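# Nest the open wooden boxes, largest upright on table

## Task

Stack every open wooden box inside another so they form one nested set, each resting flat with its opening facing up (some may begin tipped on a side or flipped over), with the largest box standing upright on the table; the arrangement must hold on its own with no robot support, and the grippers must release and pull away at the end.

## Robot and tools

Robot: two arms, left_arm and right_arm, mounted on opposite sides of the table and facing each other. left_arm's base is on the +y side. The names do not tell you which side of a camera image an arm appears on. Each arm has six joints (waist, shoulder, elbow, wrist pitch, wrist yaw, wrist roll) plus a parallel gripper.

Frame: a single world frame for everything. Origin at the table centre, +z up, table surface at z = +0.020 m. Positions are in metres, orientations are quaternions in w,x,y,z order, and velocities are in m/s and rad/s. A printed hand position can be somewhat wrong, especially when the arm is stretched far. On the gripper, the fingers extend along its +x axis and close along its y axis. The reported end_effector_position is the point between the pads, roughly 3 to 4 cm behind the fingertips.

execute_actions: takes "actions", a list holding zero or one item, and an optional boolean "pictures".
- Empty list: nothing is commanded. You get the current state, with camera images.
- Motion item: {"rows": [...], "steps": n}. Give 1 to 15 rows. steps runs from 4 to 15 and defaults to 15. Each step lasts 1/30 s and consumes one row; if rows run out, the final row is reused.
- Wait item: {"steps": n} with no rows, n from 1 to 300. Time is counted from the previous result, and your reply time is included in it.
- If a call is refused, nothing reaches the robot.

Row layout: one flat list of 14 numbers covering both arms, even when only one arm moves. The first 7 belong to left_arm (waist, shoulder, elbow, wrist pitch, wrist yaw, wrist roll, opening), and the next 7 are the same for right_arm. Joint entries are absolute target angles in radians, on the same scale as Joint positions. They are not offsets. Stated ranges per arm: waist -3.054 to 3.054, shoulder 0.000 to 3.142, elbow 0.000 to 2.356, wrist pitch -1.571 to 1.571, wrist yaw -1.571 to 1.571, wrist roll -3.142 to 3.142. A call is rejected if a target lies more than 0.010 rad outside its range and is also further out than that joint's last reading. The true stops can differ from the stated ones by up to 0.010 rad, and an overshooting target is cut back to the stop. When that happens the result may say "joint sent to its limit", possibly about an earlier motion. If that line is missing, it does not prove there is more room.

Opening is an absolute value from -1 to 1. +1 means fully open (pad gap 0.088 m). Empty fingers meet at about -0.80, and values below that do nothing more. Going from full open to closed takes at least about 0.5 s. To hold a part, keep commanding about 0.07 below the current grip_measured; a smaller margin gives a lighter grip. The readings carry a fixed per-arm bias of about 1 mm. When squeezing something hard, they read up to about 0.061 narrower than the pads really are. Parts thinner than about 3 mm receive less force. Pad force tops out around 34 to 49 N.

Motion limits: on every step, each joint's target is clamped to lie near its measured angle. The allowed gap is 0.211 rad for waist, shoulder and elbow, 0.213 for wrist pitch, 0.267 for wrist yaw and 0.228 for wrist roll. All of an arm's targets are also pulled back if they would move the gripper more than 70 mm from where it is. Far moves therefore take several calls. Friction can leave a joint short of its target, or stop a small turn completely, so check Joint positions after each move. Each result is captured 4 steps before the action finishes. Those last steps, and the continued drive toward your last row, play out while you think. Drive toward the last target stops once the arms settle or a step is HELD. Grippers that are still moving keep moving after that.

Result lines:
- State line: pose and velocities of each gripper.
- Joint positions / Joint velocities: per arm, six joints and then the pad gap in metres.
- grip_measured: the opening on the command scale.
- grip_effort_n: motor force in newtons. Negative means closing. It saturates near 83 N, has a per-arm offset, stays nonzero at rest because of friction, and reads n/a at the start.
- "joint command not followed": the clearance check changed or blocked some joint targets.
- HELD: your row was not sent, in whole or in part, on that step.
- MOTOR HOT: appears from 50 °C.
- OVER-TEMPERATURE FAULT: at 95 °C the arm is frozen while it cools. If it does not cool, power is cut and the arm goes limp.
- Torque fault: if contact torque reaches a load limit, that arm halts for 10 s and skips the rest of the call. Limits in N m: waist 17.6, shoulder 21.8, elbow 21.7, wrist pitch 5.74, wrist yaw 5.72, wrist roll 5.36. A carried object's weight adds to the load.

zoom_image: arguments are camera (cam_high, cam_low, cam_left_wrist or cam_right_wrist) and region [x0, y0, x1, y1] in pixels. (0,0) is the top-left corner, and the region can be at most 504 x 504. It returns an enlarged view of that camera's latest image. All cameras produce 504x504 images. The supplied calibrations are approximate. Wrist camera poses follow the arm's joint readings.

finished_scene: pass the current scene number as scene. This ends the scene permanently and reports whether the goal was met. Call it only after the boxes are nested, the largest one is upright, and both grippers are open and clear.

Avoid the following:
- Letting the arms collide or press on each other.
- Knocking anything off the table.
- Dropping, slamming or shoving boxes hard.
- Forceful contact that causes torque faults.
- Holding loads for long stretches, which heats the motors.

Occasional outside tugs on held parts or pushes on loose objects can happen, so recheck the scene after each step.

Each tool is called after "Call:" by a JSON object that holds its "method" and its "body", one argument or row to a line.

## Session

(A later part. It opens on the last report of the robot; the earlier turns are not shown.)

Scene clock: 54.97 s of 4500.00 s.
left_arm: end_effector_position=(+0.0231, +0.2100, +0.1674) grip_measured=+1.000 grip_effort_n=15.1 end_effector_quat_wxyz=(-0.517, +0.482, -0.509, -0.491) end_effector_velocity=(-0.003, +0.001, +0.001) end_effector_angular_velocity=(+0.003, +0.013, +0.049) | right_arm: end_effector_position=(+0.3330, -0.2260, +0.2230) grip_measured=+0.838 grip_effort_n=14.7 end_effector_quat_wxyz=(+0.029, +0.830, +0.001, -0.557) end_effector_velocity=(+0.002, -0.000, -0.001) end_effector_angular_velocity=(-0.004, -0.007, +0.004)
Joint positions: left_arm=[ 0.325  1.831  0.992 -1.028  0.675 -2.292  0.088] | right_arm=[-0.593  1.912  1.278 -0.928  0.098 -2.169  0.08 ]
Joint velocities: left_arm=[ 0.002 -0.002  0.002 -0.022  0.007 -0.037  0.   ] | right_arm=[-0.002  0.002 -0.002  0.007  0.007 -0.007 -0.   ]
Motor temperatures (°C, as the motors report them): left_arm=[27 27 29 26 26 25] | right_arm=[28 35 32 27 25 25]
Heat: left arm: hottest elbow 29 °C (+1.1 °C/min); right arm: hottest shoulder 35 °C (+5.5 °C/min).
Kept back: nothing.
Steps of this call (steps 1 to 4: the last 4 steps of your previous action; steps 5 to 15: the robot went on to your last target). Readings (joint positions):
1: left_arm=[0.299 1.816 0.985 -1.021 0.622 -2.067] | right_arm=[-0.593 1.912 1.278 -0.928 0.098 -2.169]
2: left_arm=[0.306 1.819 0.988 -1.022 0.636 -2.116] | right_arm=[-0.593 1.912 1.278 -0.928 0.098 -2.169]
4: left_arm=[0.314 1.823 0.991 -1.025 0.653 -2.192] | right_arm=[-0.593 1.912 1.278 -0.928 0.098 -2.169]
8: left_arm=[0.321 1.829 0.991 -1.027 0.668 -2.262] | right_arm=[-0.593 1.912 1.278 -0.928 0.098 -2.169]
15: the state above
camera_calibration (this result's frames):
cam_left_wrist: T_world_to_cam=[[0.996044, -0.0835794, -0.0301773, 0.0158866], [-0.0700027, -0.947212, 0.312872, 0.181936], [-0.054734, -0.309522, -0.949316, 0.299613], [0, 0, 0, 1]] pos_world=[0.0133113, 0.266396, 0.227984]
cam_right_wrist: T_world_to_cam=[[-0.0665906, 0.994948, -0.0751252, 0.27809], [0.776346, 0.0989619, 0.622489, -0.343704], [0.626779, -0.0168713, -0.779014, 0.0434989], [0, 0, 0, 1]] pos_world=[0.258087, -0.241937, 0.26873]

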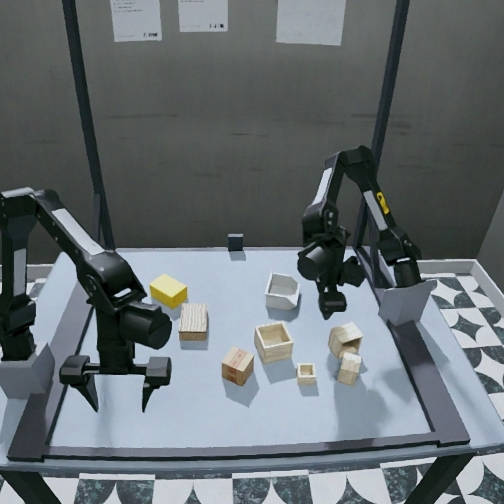

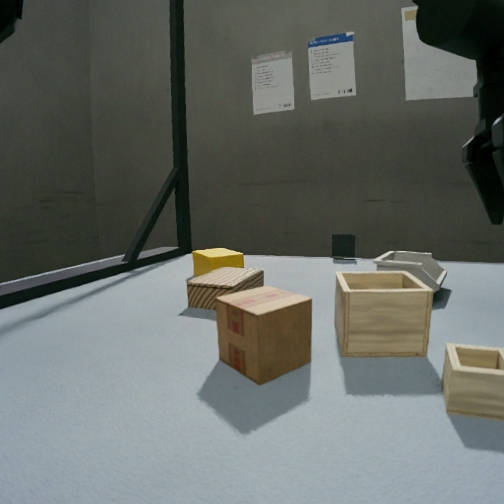

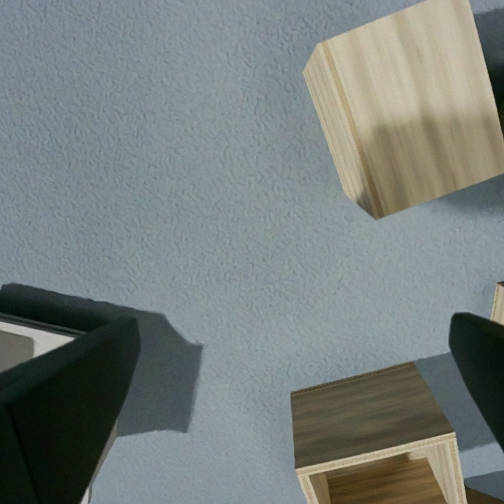

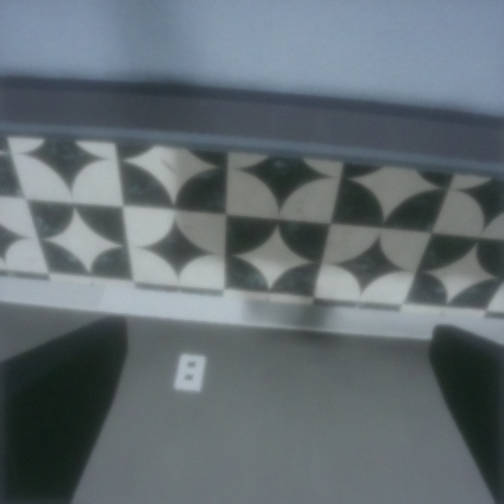

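Call:
{"method": "execute_actions", "body": {
  "actions": [
    {"rows":[[0.40,2.0,0.86,-0.74,0.70,-1.09,1,-0.593,1.912,1.278,-0.928,0.098,-2.169,0.84]],"steps":15}
  ]
}}

Call:
{"method": "execute_actions", "body": {
  "actions": [
    {"steps":15}
  ],
  "pictures": true
}}

Scene clock: 55.70 s of 4500.00 s.
left_arm: end_effector_position=(+0.0682, +0.2342, +0.1292) grip_measured=+1.000 grip_effort_n=14.7 end_effector_quat_wxyz=(-0.602, +0.370, -0.616, -0.348) end_effector_velocity=(+0.017, -0.015, +0.001) end_effector_angular_velocity=(-0.092, -0.119, -1.514) | right_arm: end_effector_position=(+0.3330, -0.2260, +0.2230) grip_measured=+0.838 grip_effort_n=15.1 end_effector_quat_wxyz=(+0.029, +0.830, +0.001, -0.557) end_effector_velocity=(-0.001, -0.006, -0.002) end_effector_angular_velocity=(-0.019, +0.021, -0.006)
Joint positions: left_arm=[ 0.393  1.985  0.872 -0.76   0.695 -1.784  0.088] | right_arm=[-0.593  1.912  1.278 -0.928  0.098 -2.169  0.08 ]
Joint velocities: left_arm=[ 0.012 -0.002 -0.012  0.139  0.022  1.443  0.   ] | right_arm=[-0.007  0.002 -0.002 -0.022 -0.007 -0.007 -0.   ]
Motor temperatures (°C, as the motors report them): left_arm=[27 27 29 26 26 25] | right_arm=[28 35 32 27 25 25]
Heat: left arm: hottest elbow 29 °C (+1.1 °C/min); right arm: hottest shoulder 35 °C (+5.4 °C/min).
Steps of this call (steps 1 to 11: the robot went on to your last target; steps 12 to 22: the first 11 steps of this action). Readings (joint positions):
12: left_arm=[0.328 1.844 0.983 -1.014 0.683 -2.276] | right_arm=[-0.593 1.912 1.278 -0.928 0.098 -2.169]
13: left_arm=[0.338 1.861 0.964 -0.957 0.693 -2.222] | right_arm=[-0.593 1.912 1.278 -0.928 0.098 -2.169]
15: left_arm=[0.367 1.922 0.927 -0.865 0.693 -2.124] | right_arm=[-0.593 1.912 1.278 -0.928 0.098 -2.169]
19: left_arm=[0.391 1.983 0.874 -0.788 0.693 -1.931] | right_arm=[-0.593 1.912 1.278 -0.928 0.098 -2.169]
22: the state above

Scene clock: 56.20 s of 4500.00 s.
left_arm: end_effector_position=(+0.0705, +0.2350, +0.1275) grip_measured=+1.000 grip_effort_n=14.7 end_effector_quat_wxyz=(-0.689, +0.163, -0.693, -0.134) end_effector_velocity=(-0.003, +0.000, -0.000) end_effector_angular_velocity=(+0.001, -0.007, -0.400) | right_arm: end_effector_position=(+0.3330, -0.2260, +0.2230) grip_measured=+0.838 grip_effort_n=15.6 end_effector_quat_wxyz=(+0.029, +0.830, +0.001, -0.557) end_effector_velocity=(+0.001, +0.002, +0.002) end_effector_angular_velocity=(+0.012, +0.000, +0.009)
Joint positions: left_arm=[ 0.395  1.992  0.866 -0.742  0.696 -1.146  0.088] | right_arm=[-0.593  1.912  1.278 -0.928  0.098 -2.169  0.08 ]
Joint velocities: left_arm=[-0.002 -0.002 -0.002 -0.007  0.007  0.403  0.   ] | right_arm=[-0.002 -0.002  0.002  0.007 -0.007 -0.007 -0.   ]
Motor temperatures (°C, as the motors report them): left_arm=[27 27 29 26 26 25] | right_arm=[28 35 32 27 25 25]
Heat: left arm: hottest elbow 29 °C (+1.1 °C/min); right arm: hottest shoulder 35 °C (+5.3 °C/min).
Kept back: nothing.
Steps of this call (steps 1 to 4: the last 4 steps of your previous action; steps 5 to 15: the robot went on to your last target). Readings (joint positions):
1: left_arm=[0.394 1.986 0.871 -0.756 0.696 -1.736] | right_arm=[-0.593 1.912 1.278 -0.928 0.098 -2.169]
2: left_arm=[0.394 1.987 0.870 -0.752 0.696 -1.687] | right_arm=[-0.593 1.912 1.278 -0.928 0.098 -2.169]
4: left_arm=[0.395 1.989 0.868 -0.749 0.696 -1.590] | right_arm=[-0.593 1.912 1.278 -0.928 0.098 -2.169]
8: left_arm=[0.395 1.991 0.866 -0.744 0.696 -1.395] | right_arm=[-0.593 1.912 1.278 -0.928 0.098 -2.169]
15: the state above
camera_calibration (this result's frames):
cam_left_wrist: T_world_to_cam=[[0.383142, -0.923627, 0.0107695, 0.204952], [-0.86903, -0.356494, 0.343074, 0.135089], [-0.313033, -0.140805, -0.939247, 0.249311], [0, 0, 0, 1]] pos_world=[0.116913, 0.272561, 0.185612]
cam_right_wrist: T_world_to_cam=[[-0.0665906, 0.994948, -0.0751252, 0.27809], [0.776346, 0.0989619, 0.622489, -0.343704], [0.626779, -0.0168713, -0.779014, 0.0434989], [0, 0, 0, 1]] pos_world=[0.258087, -0.241937, 0.26873]

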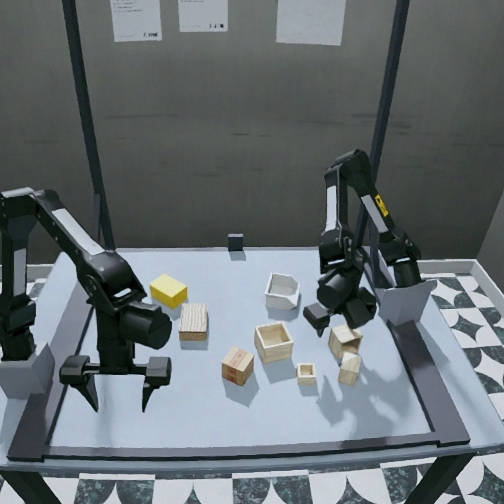

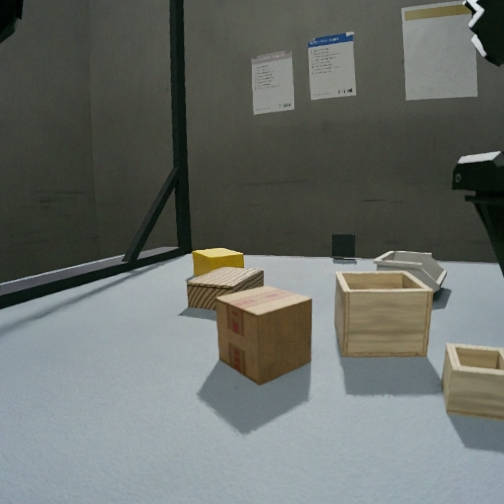

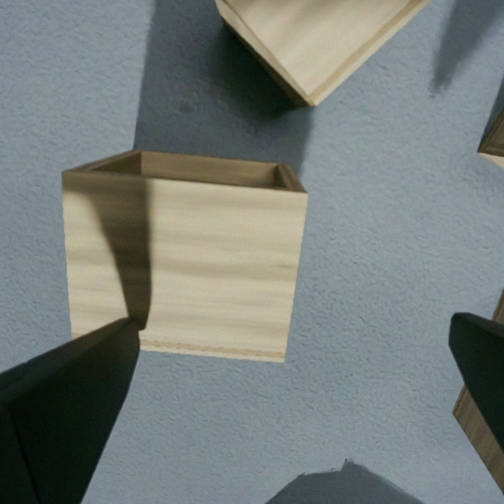

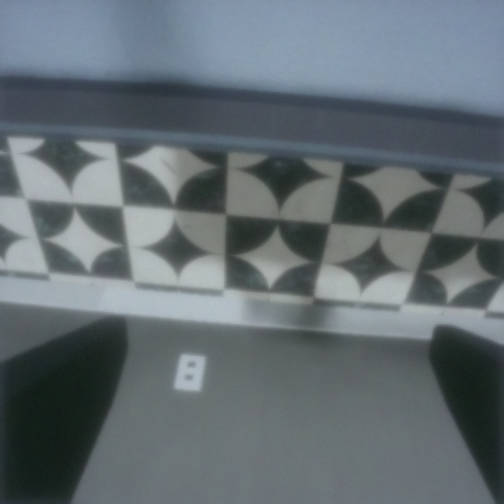

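Call:
{"method": "execute_actions", "body": {
  "actions": [
    {"rows":[[0.478,2.024,0.802,-0.743,0.636,-0.93,1,-0.593,1.912,1.278,-0.928,0.098,-2.169,0.84]],"steps":15}
  ]
}}

Call:
{"method": "execute_actions", "body": {
  "actions": [
    {"steps":6}
  ],
  "pictures": true
}}

Scene clock: 56.87 s of 4500.00 s.
left_arm: end_effector_position=(+0.0790, +0.2667, +0.1252) grip_measured=+1.000 grip_effort_n=14.7 end_effector_quat_wxyz=(-0.699, +0.118, -0.697, -0.112) end_effector_velocity=(+0.003, +0.011, +0.000) end_effector_angular_velocity=(+0.042, -0.022, -0.032) | right_arm: end_effector_position=(+0.3330, -0.2260, +0.2230) grip_measured=+0.838 grip_effort_n=15.1 end_effector_quat_wxyz=(+0.029, +0.830, +0.001, -0.557) end_effector_velocity=(-0.000, -0.001, -0.000) end_effector_angular_velocity=(-0.013, -0.002, +0.006)
Joint positions: left_arm=[ 0.471  2.016  0.81  -0.743  0.644 -0.942  0.088] | right_arm=[-0.593  1.912  1.278 -0.928  0.098 -2.169  0.08 ]
Joint velocities: left_arm=[ 0.012 -0.002 -0.012 -0.007 -0.051  0.051  0.   ] | right_arm=[ 0.002  0.002  0.002 -0.007  0.007 -0.007 -0.   ]
Motor temperatures (°C, as the motors report them): left_arm=[27 27 29 26 26 25] | right_arm=[28 35 32 27 25 25]
Heat: left arm: hottest elbow 29 °C (+1.1 °C/min); right arm: hottest shoulder 35 °C (+5.3 °C/min).
Steps of this call (steps 1 to 9: the robot went on to your last target; steps 10 to 20: the first 11 steps of this action). Readings (joint positions):
10: left_arm=[0.398 1.993 0.861 -0.741 0.696 -1.078] | right_arm=[-0.593 1.912 1.278 -0.928 0.098 -2.169]
11: left_arm=[0.410 1.995 0.852 -0.737 0.687 -1.040] | right_arm=[-0.593 1.912 1.278 -0.928 0.098 -2.169]
13: left_arm=[0.442 2.004 0.832 -0.741 0.663 -0.995] | right_arm=[-0.593 1.912 1.278 -0.928 0.098 -2.169]
17: left_arm=[0.469 2.016 0.811 -0.743 0.647 -0.954] | right_arm=[-0.593 1.912 1.278 -0.928 0.098 -2.169]
20: the state above

Scene clock: 57.07 s of 4500.00 s.
left_arm: end_effector_position=(+0.0792, +0.2680, +0.1252) grip_measured=+1.000 grip_effort_n=14.7 end_effector_quat_wxyz=(-0.699, +0.116, -0.697, -0.111) end_effector_velocity=(+0.001, +0.002, -0.000) end_effector_angular_velocity=(+0.003, -0.006, +0.008) | right_arm: end_effector_position=(+0.3330, -0.2260, +0.2230) grip_measured=+0.838 grip_effort_n=15.6 end_effector_quat_wxyz=(+0.029, +0.830, +0.001, -0.557) end_effector_velocity=(-0.004, +0.001, -0.002) end_effector_angular_velocity=(+0.001, +0.023, +0.011)
Joint positions: left_arm=[ 0.473  2.016  0.808 -0.743  0.641 -0.935  0.088] | right_arm=[-0.593  1.912  1.278 -0.928  0.098 -2.169  0.08 ]
Joint velocities: left_arm=[ 0.002 -0.002 -0.007  0.007 -0.007 -0.007  0.   ] | right_arm=[ 0.002  0.002  0.002 -0.007 -0.022 -0.007 -0.   ]
Motor temperatures (°C, as the motors report them): left_arm=[27 27 29 26 26 25] | right_arm=[28 35 32 27 25 25]
Heat: left arm: hottest elbow 29 °C (+1.1 °C/min); right arm: hottest shoulder 35 °C (+5.3 °C/min).
Kept back: nothing.
Steps of this call (steps 1 to 4: the last 4 steps of your previous action; steps 5 to 6: the robot went on to your last target). Readings (joint positions):
1: left_arm=[0.471 2.016 0.810 -0.743 0.643 -0.940] | right_arm=[-0.593 1.912 1.278 -0.928 0.098 -2.169]
2: left_arm=[0.472 2.016 0.809 -0.743 0.642 -0.938] | right_arm=[-0.593 1.912 1.278 -0.928 0.098 -2.169]
4: left_arm=[0.472 2.016 0.808 -0.743 0.641 -0.936] | right_arm=[-0.593 1.912 1.278 -0.928 0.098 -2.169]
6: the state above
camera_calibration (this result's frames):
cam_left_wrist: T_world_to_cam=[[0.287294, -0.957617, -0.0207882, 0.252731], [-0.903167, -0.278059, 0.327067, 0.138847], [-0.318985, -0.0751891, -0.944773, 0.23818], [0, 0, 0, 1]] pos_world=[0.12877, 0.298536, 0.184868]
cam_right_wrist: T_world_to_cam=[[-0.0665906, 0.994948, -0.0751252, 0.27809], [0.776346, 0.0989619, 0.622489, -0.343704], [0.626779, -0.0168713, -0.779014, 0.0434989], [0, 0, 0, 1]] pos_world=[0.258087, -0.241937, 0.26873]

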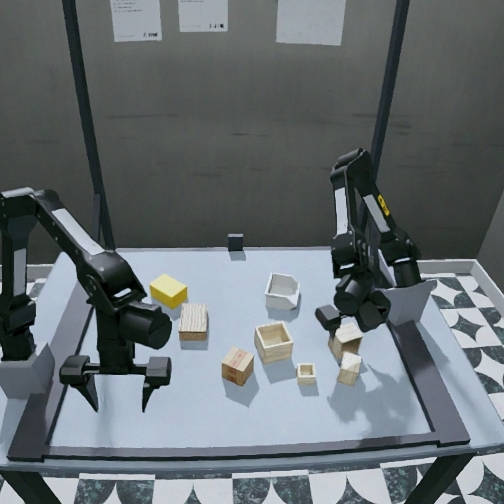

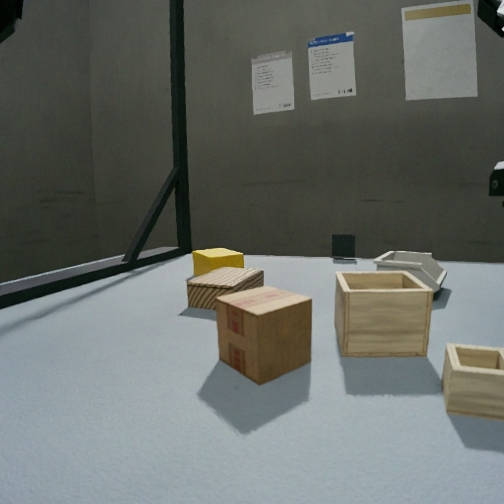

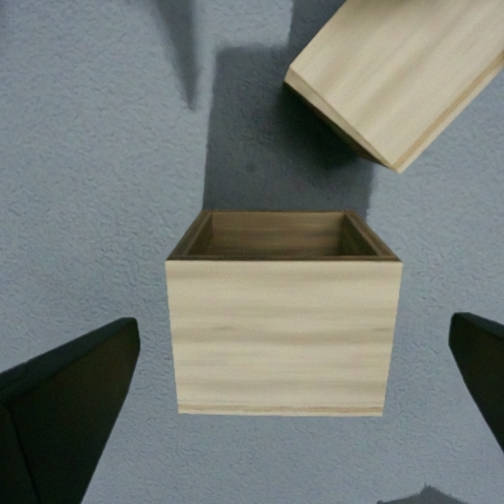

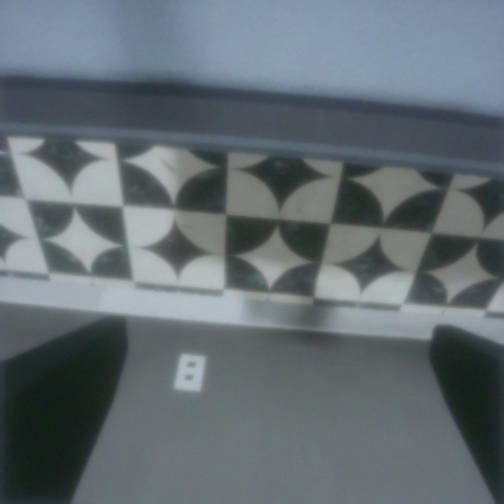

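Call:
{"method": "execute_actions", "body": {
  "actions": [
    {"rows":[[0.344,2.125,0.70,-0.445,0.68,-1.09,1,-0.593,1.912,1.278,-0.928,0.098,-2.169,0.84]],"steps":15}
  ]
}}

Call:
{"method": "execute_actions", "body": {
  "actions": [
    {"steps":8}
  ],
  "pictures": true
}}

Scene clock: 57.60 s of 4500.00 s.
left_arm: end_effector_position=(+0.0789, +0.2712, +0.0749) grip_measured=+1.000 grip_effort_n=14.7 end_effector_quat_wxyz=(-0.700, +0.113, -0.696, -0.114) end_effector_velocity=(+0.011, -0.019, -0.004) end_effector_angular_velocity=(-0.074, -0.056, -0.020) | right_arm: end_effector_position=(+0.3330, -0.2260, +0.2230) grip_measured=+0.838 grip_effort_n=14.7 end_effector_quat_wxyz=(+0.029, +0.830, +0.001, -0.557) end_effector_velocity=(-0.002, -0.002, -0.001) end_effector_angular_velocity=(+0.004, +0.023, +0.002)
Joint positions: left_arm=[ 0.35   2.112  0.71  -0.466  0.674 -1.078  0.088] | right_arm=[-0.593  1.912  1.278 -0.928  0.098 -2.169  0.08 ]
Joint velocities: left_arm=[-0.022 -0.002 -0.007  0.139  0.022 -0.081  0.   ] | right_arm=[-0.007 -0.002 -0.002 -0.007 -0.022 -0.007 -0.   ]
Motor temperatures (°C, as the motors report them): left_arm=[27 27 29 26 26 25] | right_arm=[28 35 32 27 25 25]
Heat: left arm: hottest elbow 29 °C (+1.0 °C/min); right arm: hottest shoulder 35 °C (+5.2 °C/min).
Steps of this call (steps 1 to 5: the robot went on to your last target; steps 6 to 16: the first 11 steps of this action). Readings (joint positions):
6: left_arm=[0.469 2.024 0.798 -0.722 0.641 -0.951] | right_arm=[-0.593 1.912 1.278 -0.928 0.098 -2.169]
7: left_arm=[0.450 2.036 0.781 -0.662 0.648 -0.983] | right_arm=[-0.593 1.912 1.278 -0.928 0.098 -2.169]
9: left_arm=[0.398 2.075 0.750 -0.580 0.660 -1.026] | right_arm=[-0.593 1.912 1.278 -0.928 0.098 -2.169]
13: left_arm=[0.354 2.111 0.711 -0.494 0.670 -1.067] | right_arm=[-0.593 1.912 1.278 -0.928 0.098 -2.169]
16: the state above

Scene clock: 57.87 s of 4500.00 s.
left_arm: end_effector_position=(+0.0791, +0.2711, +0.0728) grip_measured=+1.000 grip_effort_n=14.7 end_effector_quat_wxyz=(-0.700, +0.114, -0.695, -0.114) end_effector_velocity=(-0.001, +0.002, -0.002) end_effector_angular_velocity=(+0.009, -0.005, +0.000) | right_arm: end_effector_position=(+0.3330, -0.2260, +0.2230) grip_measured=+0.838 grip_effort_n=14.7 end_effector_quat_wxyz=(+0.029, +0.830, +0.001, -0.557) end_effector_velocity=(-0.000, -0.002, +0.002) end_effector_angular_velocity=(-0.005, +0.008, +0.014)
Joint positions: left_arm=[ 0.345  2.116  0.705 -0.449  0.676 -1.086  0.088] | right_arm=[-0.593  1.912  1.278 -0.928  0.098 -2.169  0.08 ]
Joint velocities: left_arm=[-0.007 -0.002 -0.007  0.007 -0.007 -0.007  0.   ] | right_arm=[-0.007 -0.007 -0.002 -0.007 -0.007 -0.022 -0.   ]
Motor temperatures (°C, as the motors report them): left_arm=[27 27 29 26 26 25] | right_arm=[28 35 32 27 25 25]
Heat: left arm: hottest elbow 29 °C (+1.0 °C/min); right arm: hottest shoulder 35 °C (+5.2 °C/min).
Kept back: nothing.
Steps of this call (steps 1 to 4: the last 4 steps of your previous action; steps 5 to 8: the robot went on to your last target). Readings (joint positions):
1: left_arm=[0.350 2.112 0.709 -0.461 0.674 -1.080] | right_arm=[-0.593 1.912 1.278 -0.928 0.098 -2.169]
2: left_arm=[0.349 2.113 0.709 -0.458 0.675 -1.082] | right_arm=[-0.593 1.912 1.278 -0.928 0.098 -2.169]
4: left_arm=[0.347 2.115 0.707 -0.454 0.675 -1.084] | right_arm=[-0.593 1.912 1.278 -0.928 0.098 -2.169]
8: the state above
camera_calibration (this result's frames):
cam_left_wrist: T_world_to_cam=[[0.287944, -0.957268, -0.0269531, 0.255014], [-0.903749, -0.280939, 0.322973, 0.157945], [-0.316744, -0.0686393, -0.946024, 0.186992], [0, 0, 0, 1]] pos_world=[0.128541, 0.301325, 0.132761]
cam_right_wrist: T_world_to_cam=[[-0.0665906, 0.994948, -0.0751252, 0.27809], [0.776346, 0.0989619, 0.622489, -0.343704], [0.626779, -0.0168713, -0.779014, 0.0434989], [0, 0, 0, 1]] pos_world=[0.258087, -0.241937, 0.26873]

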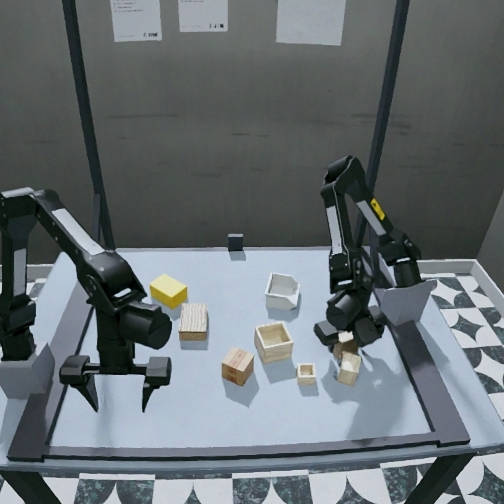

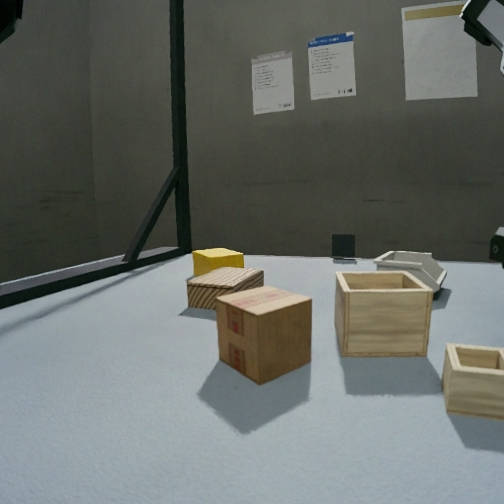

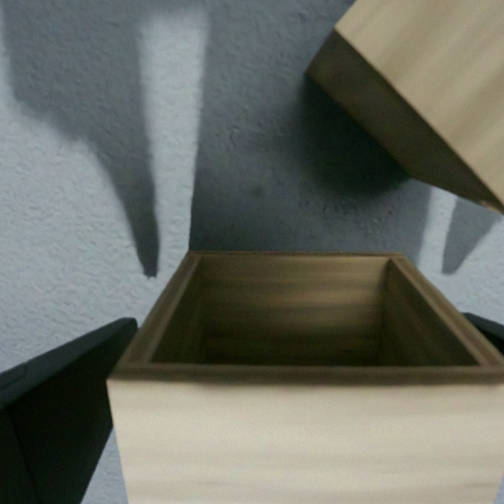

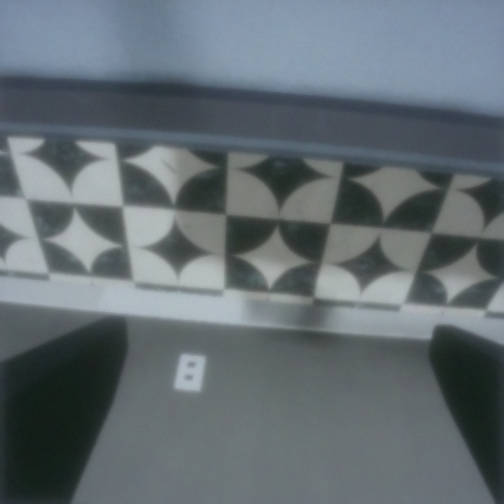

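Call:
{"method": "execute_actions", "body": {
  "actions": [
    {"rows":[[0.345,2.12,0.70,-0.447,0.676,-1.086,-1,-0.593,1.912,1.278,-0.928,0.098,-2.169,0.84]],"steps":15}
  ]
}}

Call:
{"method": "execute_actions", "body": {
  "actions": [
    {"rows":[[0.345,2.12,0.70,-0.447,0.676,-1.086,-1,-0.593,1.912,1.278,-0.928,0.098,-2.169,0.84]],"steps":8}
  ]
}}

Call:
{"method": "execute_actions", "body": {
  "actions": [
    {"rows":[[0.42,1.9,0.9,-0.9,0.66,-1.086,-1,-0.593,1.912,1.278,-0.928,0.098,-2.169,0.84]],"steps":15}
  ]
}}

Call:
{"method": "execute_actions", "body": {
  "actions": [
    {"rows":[[-0.2,1.6,0.8,-0.9,-0.3,-1.5,-1,-0.593,1.912,1.278,-0.928,0.098,-2.169,0.84]],"steps":15}
  ]
}}

Call:
{"method": "execute_actions", "body": {
  "actions": [
    {"steps":15}
  ]
}}

Call:
{"method": "execute_actions", "body": {
  "actions": [
    {"rows":[[-0.569,1.6,0.442,-0.5,-0.887,-2.03,-1,-0.593,1.912,1.278,-0.928,0.098,-2.169,0.84]],"steps":15}
  ]
}}

Call:
{"method": "execute_actions", "body": {
  "actions": [
    {"steps":12}
  ],
  "pictures": true
}}

Scene clock: 58.60 s of 4500.00 s.
left_arm: end_effector_position=(+0.0796, +0.2710, +0.0729) grip_measured=+0.485 grip_effort_n=-83.5 end_effector_quat_wxyz=(-0.701, +0.115, -0.695, -0.113) end_effector_velocity=(-0.003, +0.004, -0.000) end_effector_angular_velocity=(+0.018, +0.008, +0.019) | right_arm: end_effector_position=(+0.3330, -0.2260, +0.2230) grip_measured=+0.838 grip_effort_n=14.7 end_effector_quat_wxyz=(+0.029, +0.830, +0.001, -0.557) end_effector_velocity=(-0.003, -0.001, -0.001) end_effector_angular_velocity=(-0.011, +0.011, +0.022)
Joint positions: left_arm=[ 0.347  2.117  0.705 -0.447  0.676 -1.087  0.063] | right_arm=[-0.593  1.912  1.278 -0.928  0.098 -2.169  0.08 ]
Joint velocities: left_arm=[-0.002 -0.002 -0.002 -0.022 -0.007 -0.007 -0.   ] | right_arm=[ 0.002 -0.002 -0.002 -0.007 -0.007 -0.022 -0.   ]
Motor temperatures (°C, as the motors report them): left_arm=[27 27 29 26 26 25] | right_arm=[28 35 32 27 25 25]
Heat: left arm: hottest elbow 29 °C (+1.0 °C/min); right arm: hottest shoulder 35 °C (+5.1 °C/min).
Steps of this call (steps 1 to 11: the robot went on to your last target; steps 12 to 22: the first 11 steps of this action). Readings (joint positions):
12: left_arm=[0.345 2.117 0.705 -0.447 0.676 -1.087] | right_arm=[-0.593 1.912 1.278 -0.928 0.098 -2.169]
13: left_arm=[0.345 2.117 0.705 -0.447 0.676 -1.087] | right_arm=[-0.593 1.912 1.278 -0.928 0.098 -2.169]
15: left_arm=[0.345 2.117 0.705 -0.447 0.676 -1.087] | right_arm=[-0.593 1.912 1.278 -0.928 0.098 -2.169]
19: left_arm=[0.347 2.117 0.705 -0.446 0.676 -1.087] | right_arm=[-0.593 1.912 1.278 -0.928 0.098 -2.169]
22: the state above

Scene clock: 58.87 s of 4500.00 s.
left_arm: end_effector_position=(+0.0796, +0.2710, +0.0729) grip_measured=+0.485 grip_effort_n=-83.5 end_effector_quat_wxyz=(-0.701, +0.115, -0.695, -0.113) end_effector_velocity=(-0.001, -0.001, -0.001) end_effector_angular_velocity=(-0.005, +0.004, +0.019) | right_arm: end_effector_position=(+0.3330, -0.2260, +0.2230) grip_measured=+0.838 grip_effort_n=15.1 end_effector_quat_wxyz=(+0.029, +0.830, +0.001, -0.557) end_effector_velocity=(+0.001, -0.002, +0.002) end_effector_angular_velocity=(-0.008, -0.005, +0.003)
Joint positions: left_arm=[ 0.347  2.117  0.705 -0.447  0.676 -1.087  0.063] | right_arm=[-0.593  1.912  1.278 -0.928  0.098 -2.169  0.08 ]
Joint velocities: left_arm=[-0.002  0.002 -0.002  0.007  0.007 -0.022 -0.   ] | right_arm=[-0.002 -0.002  0.002 -0.007  0.007 -0.007 -0.   ]
Motor temperatures (°C, as the motors report them): left_arm=[27 27 29 26 26 25] | right_arm=[28 35 32 27 25 25]
Heat: left arm: hottest elbow 29 °C (+1.0 °C/min); right arm: hottest shoulder 35 °C (+5.1 °C/min).
Steps of this call (steps 1 to 4: the last 4 steps of your previous action; steps 5 to 8: the first 4 steps of this action). Readings (joint positions):
5: left_arm=[0.347 2.117 0.705 -0.447 0.676 -1.087] | right_arm=[-0.593 1.912 1.278 -0.928 0.098 -2.169]
6: left_arm=[0.347 2.117 0.705 -0.447 0.676 -1.087] | right_arm=[-0.593 1.912 1.278 -0.928 0.098 -2.169]
8: the state above

Scene clock: 59.37 s of 4500.00 s.
left_arm: end_effector_position=(+0.0617, +0.2336, +0.1480) grip_measured=+0.485 grip_effort_n=-83.5 end_effector_quat_wxyz=(-0.703, +0.145, -0.687, -0.119) end_effector_velocity=(-0.069, +0.072, -0.003) end_effector_angular_velocity=(+0.298, +0.295, +0.372) | right_arm: end_effector_position=(+0.3330, -0.2260, +0.2230) grip_measured=+0.838 grip_effort_n=15.1 end_effector_quat_wxyz=(+0.029, +0.830, +0.001, -0.557) end_effector_velocity=(-0.001, -0.002, -0.000) end_effector_angular_velocity=(-0.004, +0.010, +0.004)
Joint positions: left_arm=[ 0.412  1.915  0.886 -0.834  0.666 -1.086  0.063] | right_arm=[-0.593  1.912  1.278 -0.928  0.098 -2.169  0.08 ]
Joint velocities: left_arm=[ 0.007 -0.002 -0.002 -0.535 -0.051 -0.037 -0.   ] | right_arm=[-0.002 -0.002 -0.002 -0.007 -0.007 -0.007 -0.   ]
Motor temperatures (°C, as the motors report them): left_arm=[27 27 29 26 26 25] | right_arm=[28 35 32 27 25 25]
Heat: left arm: hottest elbow 29 °C (+1.0 °C/min); right arm: hottest shoulder 35 °C (+5.1 °C/min).
Steps of this call (steps 1 to 4: the last 4 steps of your previous action; steps 5 to 15: the first 11 steps of this action). Readings (joint positions):
5: left_arm=[0.348 2.109 0.714 -0.462 0.675 -1.086] | right_arm=[-0.593 1.912 1.278 -0.928 0.098 -2.169]
6: left_arm=[0.354 2.094 0.732 -0.507 0.672 -1.086] | right_arm=[-0.593 1.912 1.278 -0.928 0.098 -2.169]
8: left_arm=[0.372 2.041 0.777 -0.575 0.670 -1.086] | right_arm=[-0.593 1.912 1.278 -0.928 0.098 -2.169]
12: left_arm=[0.406 1.936 0.874 -0.744 0.669 -1.086] | right_arm=[-0.593 1.912 1.278 -0.928 0.098 -2.169]
15: the state above

Scene clock: 59.87 s of 4500.00 s.
left_arm: end_effector_position=(+0.0168, +0.2548, +0.1429) grip_measured=+0.485 grip_effort_n=-83.5 end_effector_quat_wxyz=(+0.875, +0.021, +0.445, +0.191) end_effector_velocity=(-0.031, +0.033, -0.032) end_effector_angular_velocity=(+1.306, -1.262, -0.964) | right_arm: end_effector_position=(+0.3330, -0.2260, +0.2230) grip_measured=+0.838 grip_effort_n=14.7 end_effector_quat_wxyz=(+0.029, +0.830, +0.001, -0.557) end_effector_velocity=(-0.003, -0.001, -0.001) end_effector_angular_velocity=(+0.008, +0.022, -0.007)
Joint positions: left_arm=[-0.054  1.627  0.813 -0.897  0.062 -1.461  0.063] | right_arm=[-0.593  1.912  1.278 -0.928  0.098 -2.169  0.08 ]
Joint velocities: left_arm=[-1.292 -0.1   -0.095 -0.007 -1.619 -0.286  0.   ] | right_arm=[-0.002 -0.002 -0.002 -0.007 -0.022  0.007 -0.   ]
Motor temperatures (°C, as the motors report them): left_arm=[27 27 29 26 26 25] | right_arm=[28 35 32 27 25 25]
Heat: left arm: hottest elbow 29 °C (+1.0 °C/min); right arm: hottest shoulder 35 °C (+5.0 °C/min).
Steps of this call (steps 1 to 4: the last 4 steps of your previous action; steps 5 to 15: the first 11 steps of this action). Readings (joint positions):
5: left_arm=[0.405 1.898 0.883 -0.876 0.636 -1.112] | right_arm=[-0.593 1.912 1.278 -0.928 0.098 -2.169]
6: left_arm=[0.370 1.866 0.867 -0.874 0.561 -1.164] | right_arm=[-0.593 1.912 1.278 -0.928 0.098 -2.169]
8: left_arm=[0.273 1.775 0.836 -0.898 0.455 -1.262] | right_arm=[-0.593 1.912 1.278 -0.928 0.098 -2.169]
12: left_arm=[0.082 1.652 0.821 -0.897 0.230 -1.415] | right_arm=[-0.593 1.912 1.278 -0.928 0.098 -2.169]
15: the state above

Scene clock: 60.37 s of 4500.00 s.
left_arm: end_effector_position=(+0.0277, +0.2546, +0.1619) grip_measured=+0.485 grip_effort_n=-83.5 end_effector_quat_wxyz=(+0.938, +0.104, +0.287, +0.165) end_effector_velocity=(+0.002, +0.001, +0.006) end_effector_angular_velocity=(+0.030, -0.059, -0.019) | right_arm: end_effector_position=(+0.3330, -0.2260, +0.2230) grip_measured=+0.838 grip_effort_n=15.1 end_effector_quat_wxyz=(+0.029, +0.830, +0.001, -0.557) end_effector_velocity=(-0.003, -0.005, -0.002) end_effector_angular_velocity=(-0.020, +0.021, -0.001)
Joint positions: left_arm=[-0.197  1.611  0.804 -0.898 -0.287 -1.496  0.063] | right_arm=[-0.593  1.912  1.278 -0.928  0.098 -2.169  0.08 ]
Joint velocities: left_arm=[-0.017 -0.002 -0.002 -0.007 -0.066 -0.007 -0.   ] | right_arm=[-0.002  0.002 -0.002 -0.022 -0.007 -0.007 -0.   ]
Motor temperatures (°C, as the motors report them): left_arm=[27 27 29 26 26 25] | right_arm=[28 35 32 27 25 25]
Heat: left arm: hottest elbow 29 °C (+1.0 °C/min); right arm: hottest shoulder 35 °C (+5.1 °C/min).
Kept back: nothing.
Steps of this call (steps 1 to 4: the last 4 steps of your previous action; steps 5 to 15: the robot went on to your last target). Readings (joint positions):
1: left_arm=[-0.094 1.625 0.811 -0.897 0.007 -1.469] | right_arm=[-0.593 1.912 1.278 -0.928 0.098 -2.169]
2: left_arm=[-0.126 1.622 0.808 -0.897 -0.047 -1.475] | right_arm=[-0.593 1.912 1.278 -0.928 0.098 -2.169]
4: left_arm=[-0.162 1.618 0.806 -0.898 -0.150 -1.485] | right_arm=[-0.593 1.912 1.278 -0.928 0.098 -2.169]
8: left_arm=[-0.186 1.612 0.805 -0.898 -0.247 -1.493] | right_arm=[-0.593 1.912 1.278 -0.928 0.098 -2.169]
15: the state above

Scene clock: 60.73 s of 4500.00 s.
left_arm: end_effector_position=(+0.0391, +0.2773, +0.1503) grip_measured=+0.485 grip_effort_n=-83.5 end_effector_quat_wxyz=(+0.999, +0.020, +0.037, +0.019) end_effector_velocity=(-0.003, -0.015, +0.033) end_effector_angular_velocity=(-0.471, -0.466, -0.394) | right_arm: end_effector_position=(+0.3330, -0.2260, +0.2230) grip_measured=+0.838 grip_effort_n=15.1 end_effector_quat_wxyz=(+0.029, +0.830, +0.001, -0.557) end_effector_velocity=(-0.000, +0.001, -0.003) end_effector_angular_velocity=(-0.007, +0.008, +0.023)
Joint positions: left_arm=[-0.54   1.601  0.472 -0.537 -0.807 -1.956  0.063] | right_arm=[-0.593  1.912  1.278 -0.928  0.098 -2.169  0.08 ]
Joint velocities: left_arm=[-0.222 -0.002 -0.193  0.256 -0.564 -0.564  0.   ] | right_arm=[ 0.002  0.007 -0.002  0.007 -0.007 -0.022 -0.   ]
Motor temperatures (°C, as the motors report them): left_arm=[27 27 29 26 26 25] | right_arm=[28 35 32 27 25 25]
Heat: left arm: hottest elbow 29 °C (+1.0 °C/min); right arm: hottest shoulder 35 °C (+5.0 °C/min).
Steps of this call (steps 1 to 11: the first 11 steps of this action). Readings (joint positions):
1: left_arm=[-0.208 1.610 0.787 -0.877 -0.318 -1.522] | right_arm=[-0.593 1.912 1.278 -0.928 0.098 -2.169]
2: left_arm=[-0.247 1.603 0.748 -0.812 -0.390 -1.576] | right_arm=[-0.593 1.912 1.278 -0.928 0.098 -2.169]
4: left_arm=[-0.346 1.601 0.659 -0.728 -0.495 -1.673] | right_arm=[-0.593 1.912 1.278 -0.928 0.098 -2.169]
8: left_arm=[-0.503 1.601 0.508 -0.586 -0.709 -1.866] | right_arm=[-0.593 1.912 1.278 -0.928 0.098 -2.169]
11: the state above

Scene clock: 61.13 s of 4500.00 s.
left_arm: end_effector_position=(+0.0387, +0.2757, +0.1544) grip_measured=+0.485 grip_effort_n=-83.5 end_effector_quat_wxyz=(+1.000, -0.009, +0.010, -0.007) end_effector_velocity=(-0.001, +0.000, +0.003) end_effector_angular_velocity=(-0.013, -0.031, -0.023) | right_arm: end_effector_position=(+0.3330, -0.2260, +0.2230) grip_measured=+0.838 grip_effort_n=15.1 end_effector_quat_wxyz=(+0.029, +0.830, +0.001, -0.557) end_effector_velocity=(-0.002, -0.003, -0.000) end_effector_angular_velocity=(-0.004, +0.010, +0.004)
Joint positions: left_arm=[-0.567  1.601  0.446 -0.502 -0.878 -2.024  0.063] | right_arm=[-0.593  1.912  1.278 -0.928  0.098 -2.169  0.08 ]
Joint velocities: left_arm=[-0.012 -0.002 -0.012  0.007 -0.037 -0.022 -0.   ] | right_arm=[-0.002 -0.007 -0.007 -0.007 -0.007 -0.007  0.   ]
Motor temperatures (°C, as the motors report them): left_arm=[27 27 29 26 26 25] | right_arm=[28 35 32 27 25 25]
Heat: left arm: hottest elbow 29 °C (+1.0 °C/min); right arm: hottest shoulder 35 °C (+4.1 °C/min).
Kept back: nothing.
Steps of this call (steps 1 to 4: the last 4 steps of your previous action; steps 5 to 12: the robot went on to your last target). Readings (joint positions):
1: left_arm=[-0.546 1.601 0.466 -0.528 -0.825 -1.973] | right_arm=[-0.593 1.912 1.278 -0.928 0.098 -2.169]
2: left_arm=[-0.551 1.601 0.462 -0.522 -0.838 -1.986] | right_arm=[-0.593 1.912 1.278 -0.928 0.098 -2.169]
4: left_arm=[-0.558 1.601 0.455 -0.514 -0.856 -2.003] | right_arm=[-0.593 1.912 1.278 -0.928 0.098 -2.169]
8: left_arm=[-0.565 1.601 0.448 -0.505 -0.872 -2.019] | right_arm=[-0.593 1.912 1.278 -0.928 0.098 -2.169]
12: the state above
camera_calibration (this result's frames):
cam_left_wrist: T_world_to_cam=[[0.013191, -0.999816, -0.0139188, 0.293558], [-0.347425, 0.00846994, -0.93767, 0.189614], [0.937615, 0.0172046, -0.347249, 0.0870423], [0, 0, 0, 1]] pos_world=[-0.0196078, 0.290401, 0.212107]
cam_right_wrist: T_world_to_cam=[[-0.0665906, 0.994948, -0.0751252, 0.27809], [0.776346, 0.0989619, 0.622489, -0.343704], [0.626779, -0.0168713, -0.779014, 0.0434989], [0, 0, 0, 1]] pos_world=[0.258087, -0.241937, 0.26873]

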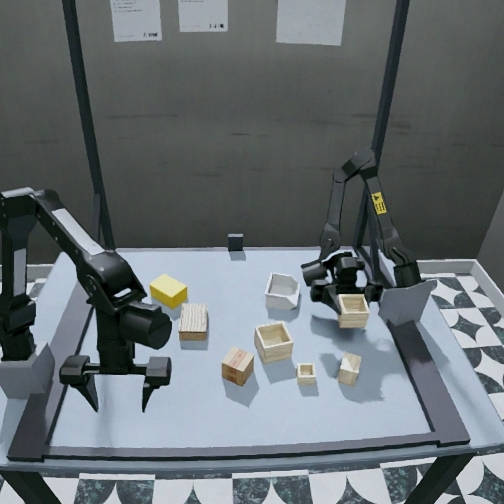

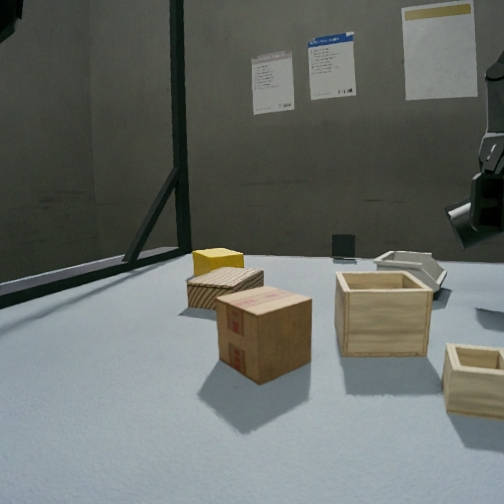

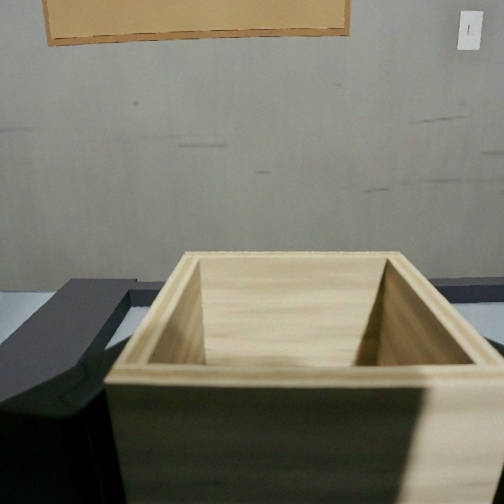

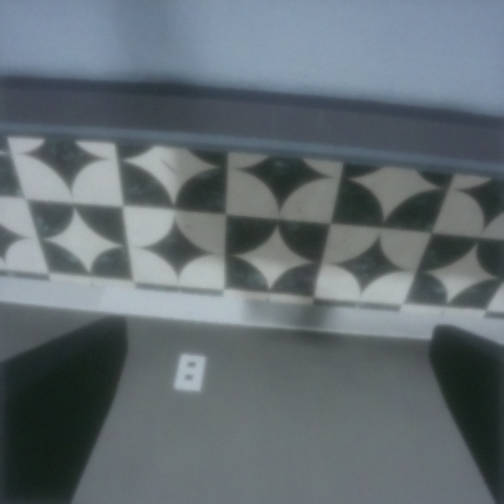

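Call:
{"method": "execute_actions", "body": {
  "actions": [
    {"rows":[[-0.695,1.905,0.554,-0.468,-0.854,-2.226,-1,-0.593,1.912,1.278,-0.928,0.098,-2.169,0.84]],"steps":15}
  ]
}}

Call:
{"method": "execute_actions", "body": {
  "actions": [
    {"rows":[[-0.775,2.07,0.625,-0.467,-0.833,-2.34,-1,-0.593,1.912,1.278,-0.928,0.098,-2.169,0.84]],"steps":15}
  ]
}}

Call:
{"method": "execute_actions", "body": {
  "actions": [
    {"steps":8}
  ]
}}

Scene clock: 61.83 s of 4500.00 s.
left_arm: end_effector_position=(+0.0402, +0.2706, +0.1068) grip_measured=+0.485 grip_effort_n=-83.5 end_effector_quat_wxyz=(+1.000, -0.007, +0.009, -0.005) end_effector_velocity=(+0.006, -0.001, -0.020) end_effector_angular_velocity=(-0.019, -0.024, +0.007) | right_arm: end_effector_position=(+0.3330, -0.2260, +0.2230) grip_measured=+0.838 grip_effort_n=15.1 end_effector_quat_wxyz=(+0.029, +0.830, +0.001, -0.557) end_effector_velocity=(+0.000, -0.003, +0.000) end_effector_angular_velocity=(-0.012, -0.002, +0.001)
Joint positions: left_arm=[-0.688  1.879  0.544 -0.471 -0.857 -2.212  0.063] | right_arm=[-0.593  1.912  1.278 -0.928  0.098 -2.169  0.08 ]
Joint velocities: left_arm=[-0.037  0.144  0.051  0.022 -0.007 -0.095 -0.   ] | right_arm=[-0.002 -0.002 -0.002 -0.007  0.007 -0.007 -0.   ]
Motor temperatures (°C, as the motors report them): left_arm=[27 27 29 26 26 25] | right_arm=[28 35 32 27 25 25]
Heat: left arm: hottest elbow 29 °C (+1.0 °C/min); right arm: hottest shoulder 35 °C (+4.0 °C/min).
Steps of this call (steps 1 to 10: the robot went on to your last target; steps 11 to 21: the first 11 steps of this action). Readings (joint positions):
11: left_arm=[-0.574 1.617 0.452 -0.503 -0.881 -2.050] | right_arm=[-0.593 1.912 1.278 -0.928 0.098 -2.169]
12: left_arm=[-0.598 1.655 0.471 -0.498 -0.881 -2.094] | right_arm=[-0.593 1.912 1.278 -0.928 0.098 -2.169]
14: left_arm=[-0.646 1.749 0.512 -0.475 -0.866 -2.148] | right_arm=[-0.593 1.912 1.278 -0.928 0.098 -2.169]
18: left_arm=[-0.683 1.853 0.539 -0.472 -0.858 -2.198] | right_arm=[-0.593 1.912 1.278 -0.928 0.098 -2.169]
21: the state above

Scene clock: 62.33 s of 4500.00 s.
left_arm: end_effector_position=(+0.0427, +0.2729, +0.0974) grip_measured=+0.485 grip_effort_n=-83.5 end_effector_quat_wxyz=(+0.999, -0.049, +0.010, +0.008) end_effector_velocity=(+0.000, +0.003, +0.003) end_effector_angular_velocity=(-0.015, -0.017, +0.008) | right_arm: end_effector_position=(+0.3330, -0.2260, +0.2230) grip_measured=+0.838 grip_effort_n=15.6 end_effector_quat_wxyz=(+0.029, +0.830, +0.001, -0.557) end_effector_velocity=(+0.000, +0.001, +0.000) end_effector_angular_velocity=(+0.008, +0.003, +0.008)
Joint positions: left_arm=[-0.698  1.935  0.569 -0.477 -0.836 -2.33   0.063] | right_arm=[-0.593  1.912  1.278 -0.928  0.098 -2.169  0.08 ]
Joint velocities: left_arm=[-0.002  0.002 -0.002 -0.022 -0.007 -0.037 -0.   ] | right_arm=[-0.002 -0.002 -0.002  0.007 -0.007 -0.007 -0.   ]
Motor temperatures (°C, as the motors report them): left_arm=[27 27 29 26 26 25] | right_arm=[28 35 32 27 25 25]
Heat: left arm: hottest elbow 29 °C (+1.0 °C/min); right arm: hottest shoulder 35 °C (+4.0 °C/min).
Steps of this call (steps 1 to 4: the last 4 steps of your previous action; steps 5 to 15: the first 11 steps of this action). Readings (joint positions):
5: left_arm=[-0.696 1.905 0.556 -0.472 -0.856 -2.233] | right_arm=[-0.593 1.912 1.278 -0.928 0.098 -2.169]
6: left_arm=[-0.698 1.923 0.563 -0.471 -0.846 -2.259] | right_arm=[-0.593 1.912 1.278 -0.928 0.098 -2.169]
8: left_arm=[-0.698 1.929 0.566 -0.475 -0.843 -2.292] | right_arm=[-0.593 1.912 1.278 -0.928 0.098 -2.169]
12: left_arm=[-0.698 1.934 0.569 -0.477 -0.837 -2.322] | right_arm=[-0.593 1.912 1.278 -0.928 0.098 -2.169]
15: the state above

Scene clock: 62.60 s of 4500.00 s.
left_arm: end_effector_position=(+0.0428, +0.2731, +0.0972) grip_measured=+0.485 grip_effort_n=-83.5 end_effector_quat_wxyz=(+0.999, -0.051, +0.011, +0.009) end_effector_velocity=(+0.000, +0.002, +0.001) end_effector_angular_velocity=(-0.011, -0.010, +0.000) | right_arm: end_effector_position=(+0.3330, -0.2260, +0.2230) grip_measured=+0.838 grip_effort_n=14.7 end_effector_quat_wxyz=(+0.029, +0.830, +0.001, -0.557) end_effector_velocity=(+0.001, -0.002, -0.002) end_effector_angular_velocity=(+0.001, +0.008, +0.000)
Joint positions: left_arm=[-0.698  1.937  0.57  -0.478 -0.835 -2.336  0.063] | right_arm=[-0.593  1.912  1.278 -0.928  0.098 -2.169  0.08 ]
Joint velocities: left_arm=[-0.002  0.002 -0.002 -0.007 -0.007 -0.022 -0.   ] | right_arm=[-0.007  0.002 -0.007  0.007 -0.007 -0.007 -0.   ]
Motor temperatures (°C, as the motors report them): left_arm=[27 27 29 26 26 25] | right_arm=[28 35 32 27 25 25]
Heat: left arm: hottest elbow 29 °C (+1.0 °C/min); right arm: hottest shoulder 35 °C (+4.0 °C/min).
Kept back: nothing.
Steps of this call (steps 1 to 4: the last 4 steps of your previous action; steps 5 to 8: the robot went on to your last target). Readings (joint positions):
1: left_arm=[-0.698 1.936 0.569 -0.477 -0.836 -2.332] | right_arm=[-0.593 1.912 1.278 -0.928 0.098 -2.169]
2: left_arm=[-0.698 1.936 0.569 -0.477 -0.835 -2.333] | right_arm=[-0.593 1.912 1.278 -0.928 0.098 -2.169]
4: left_arm=[-0.698 1.936 0.570 -0.477 -0.835 -2.335] | right_arm=[-0.593 1.912 1.278 -0.928 0.098 -2.169]
8: the state above


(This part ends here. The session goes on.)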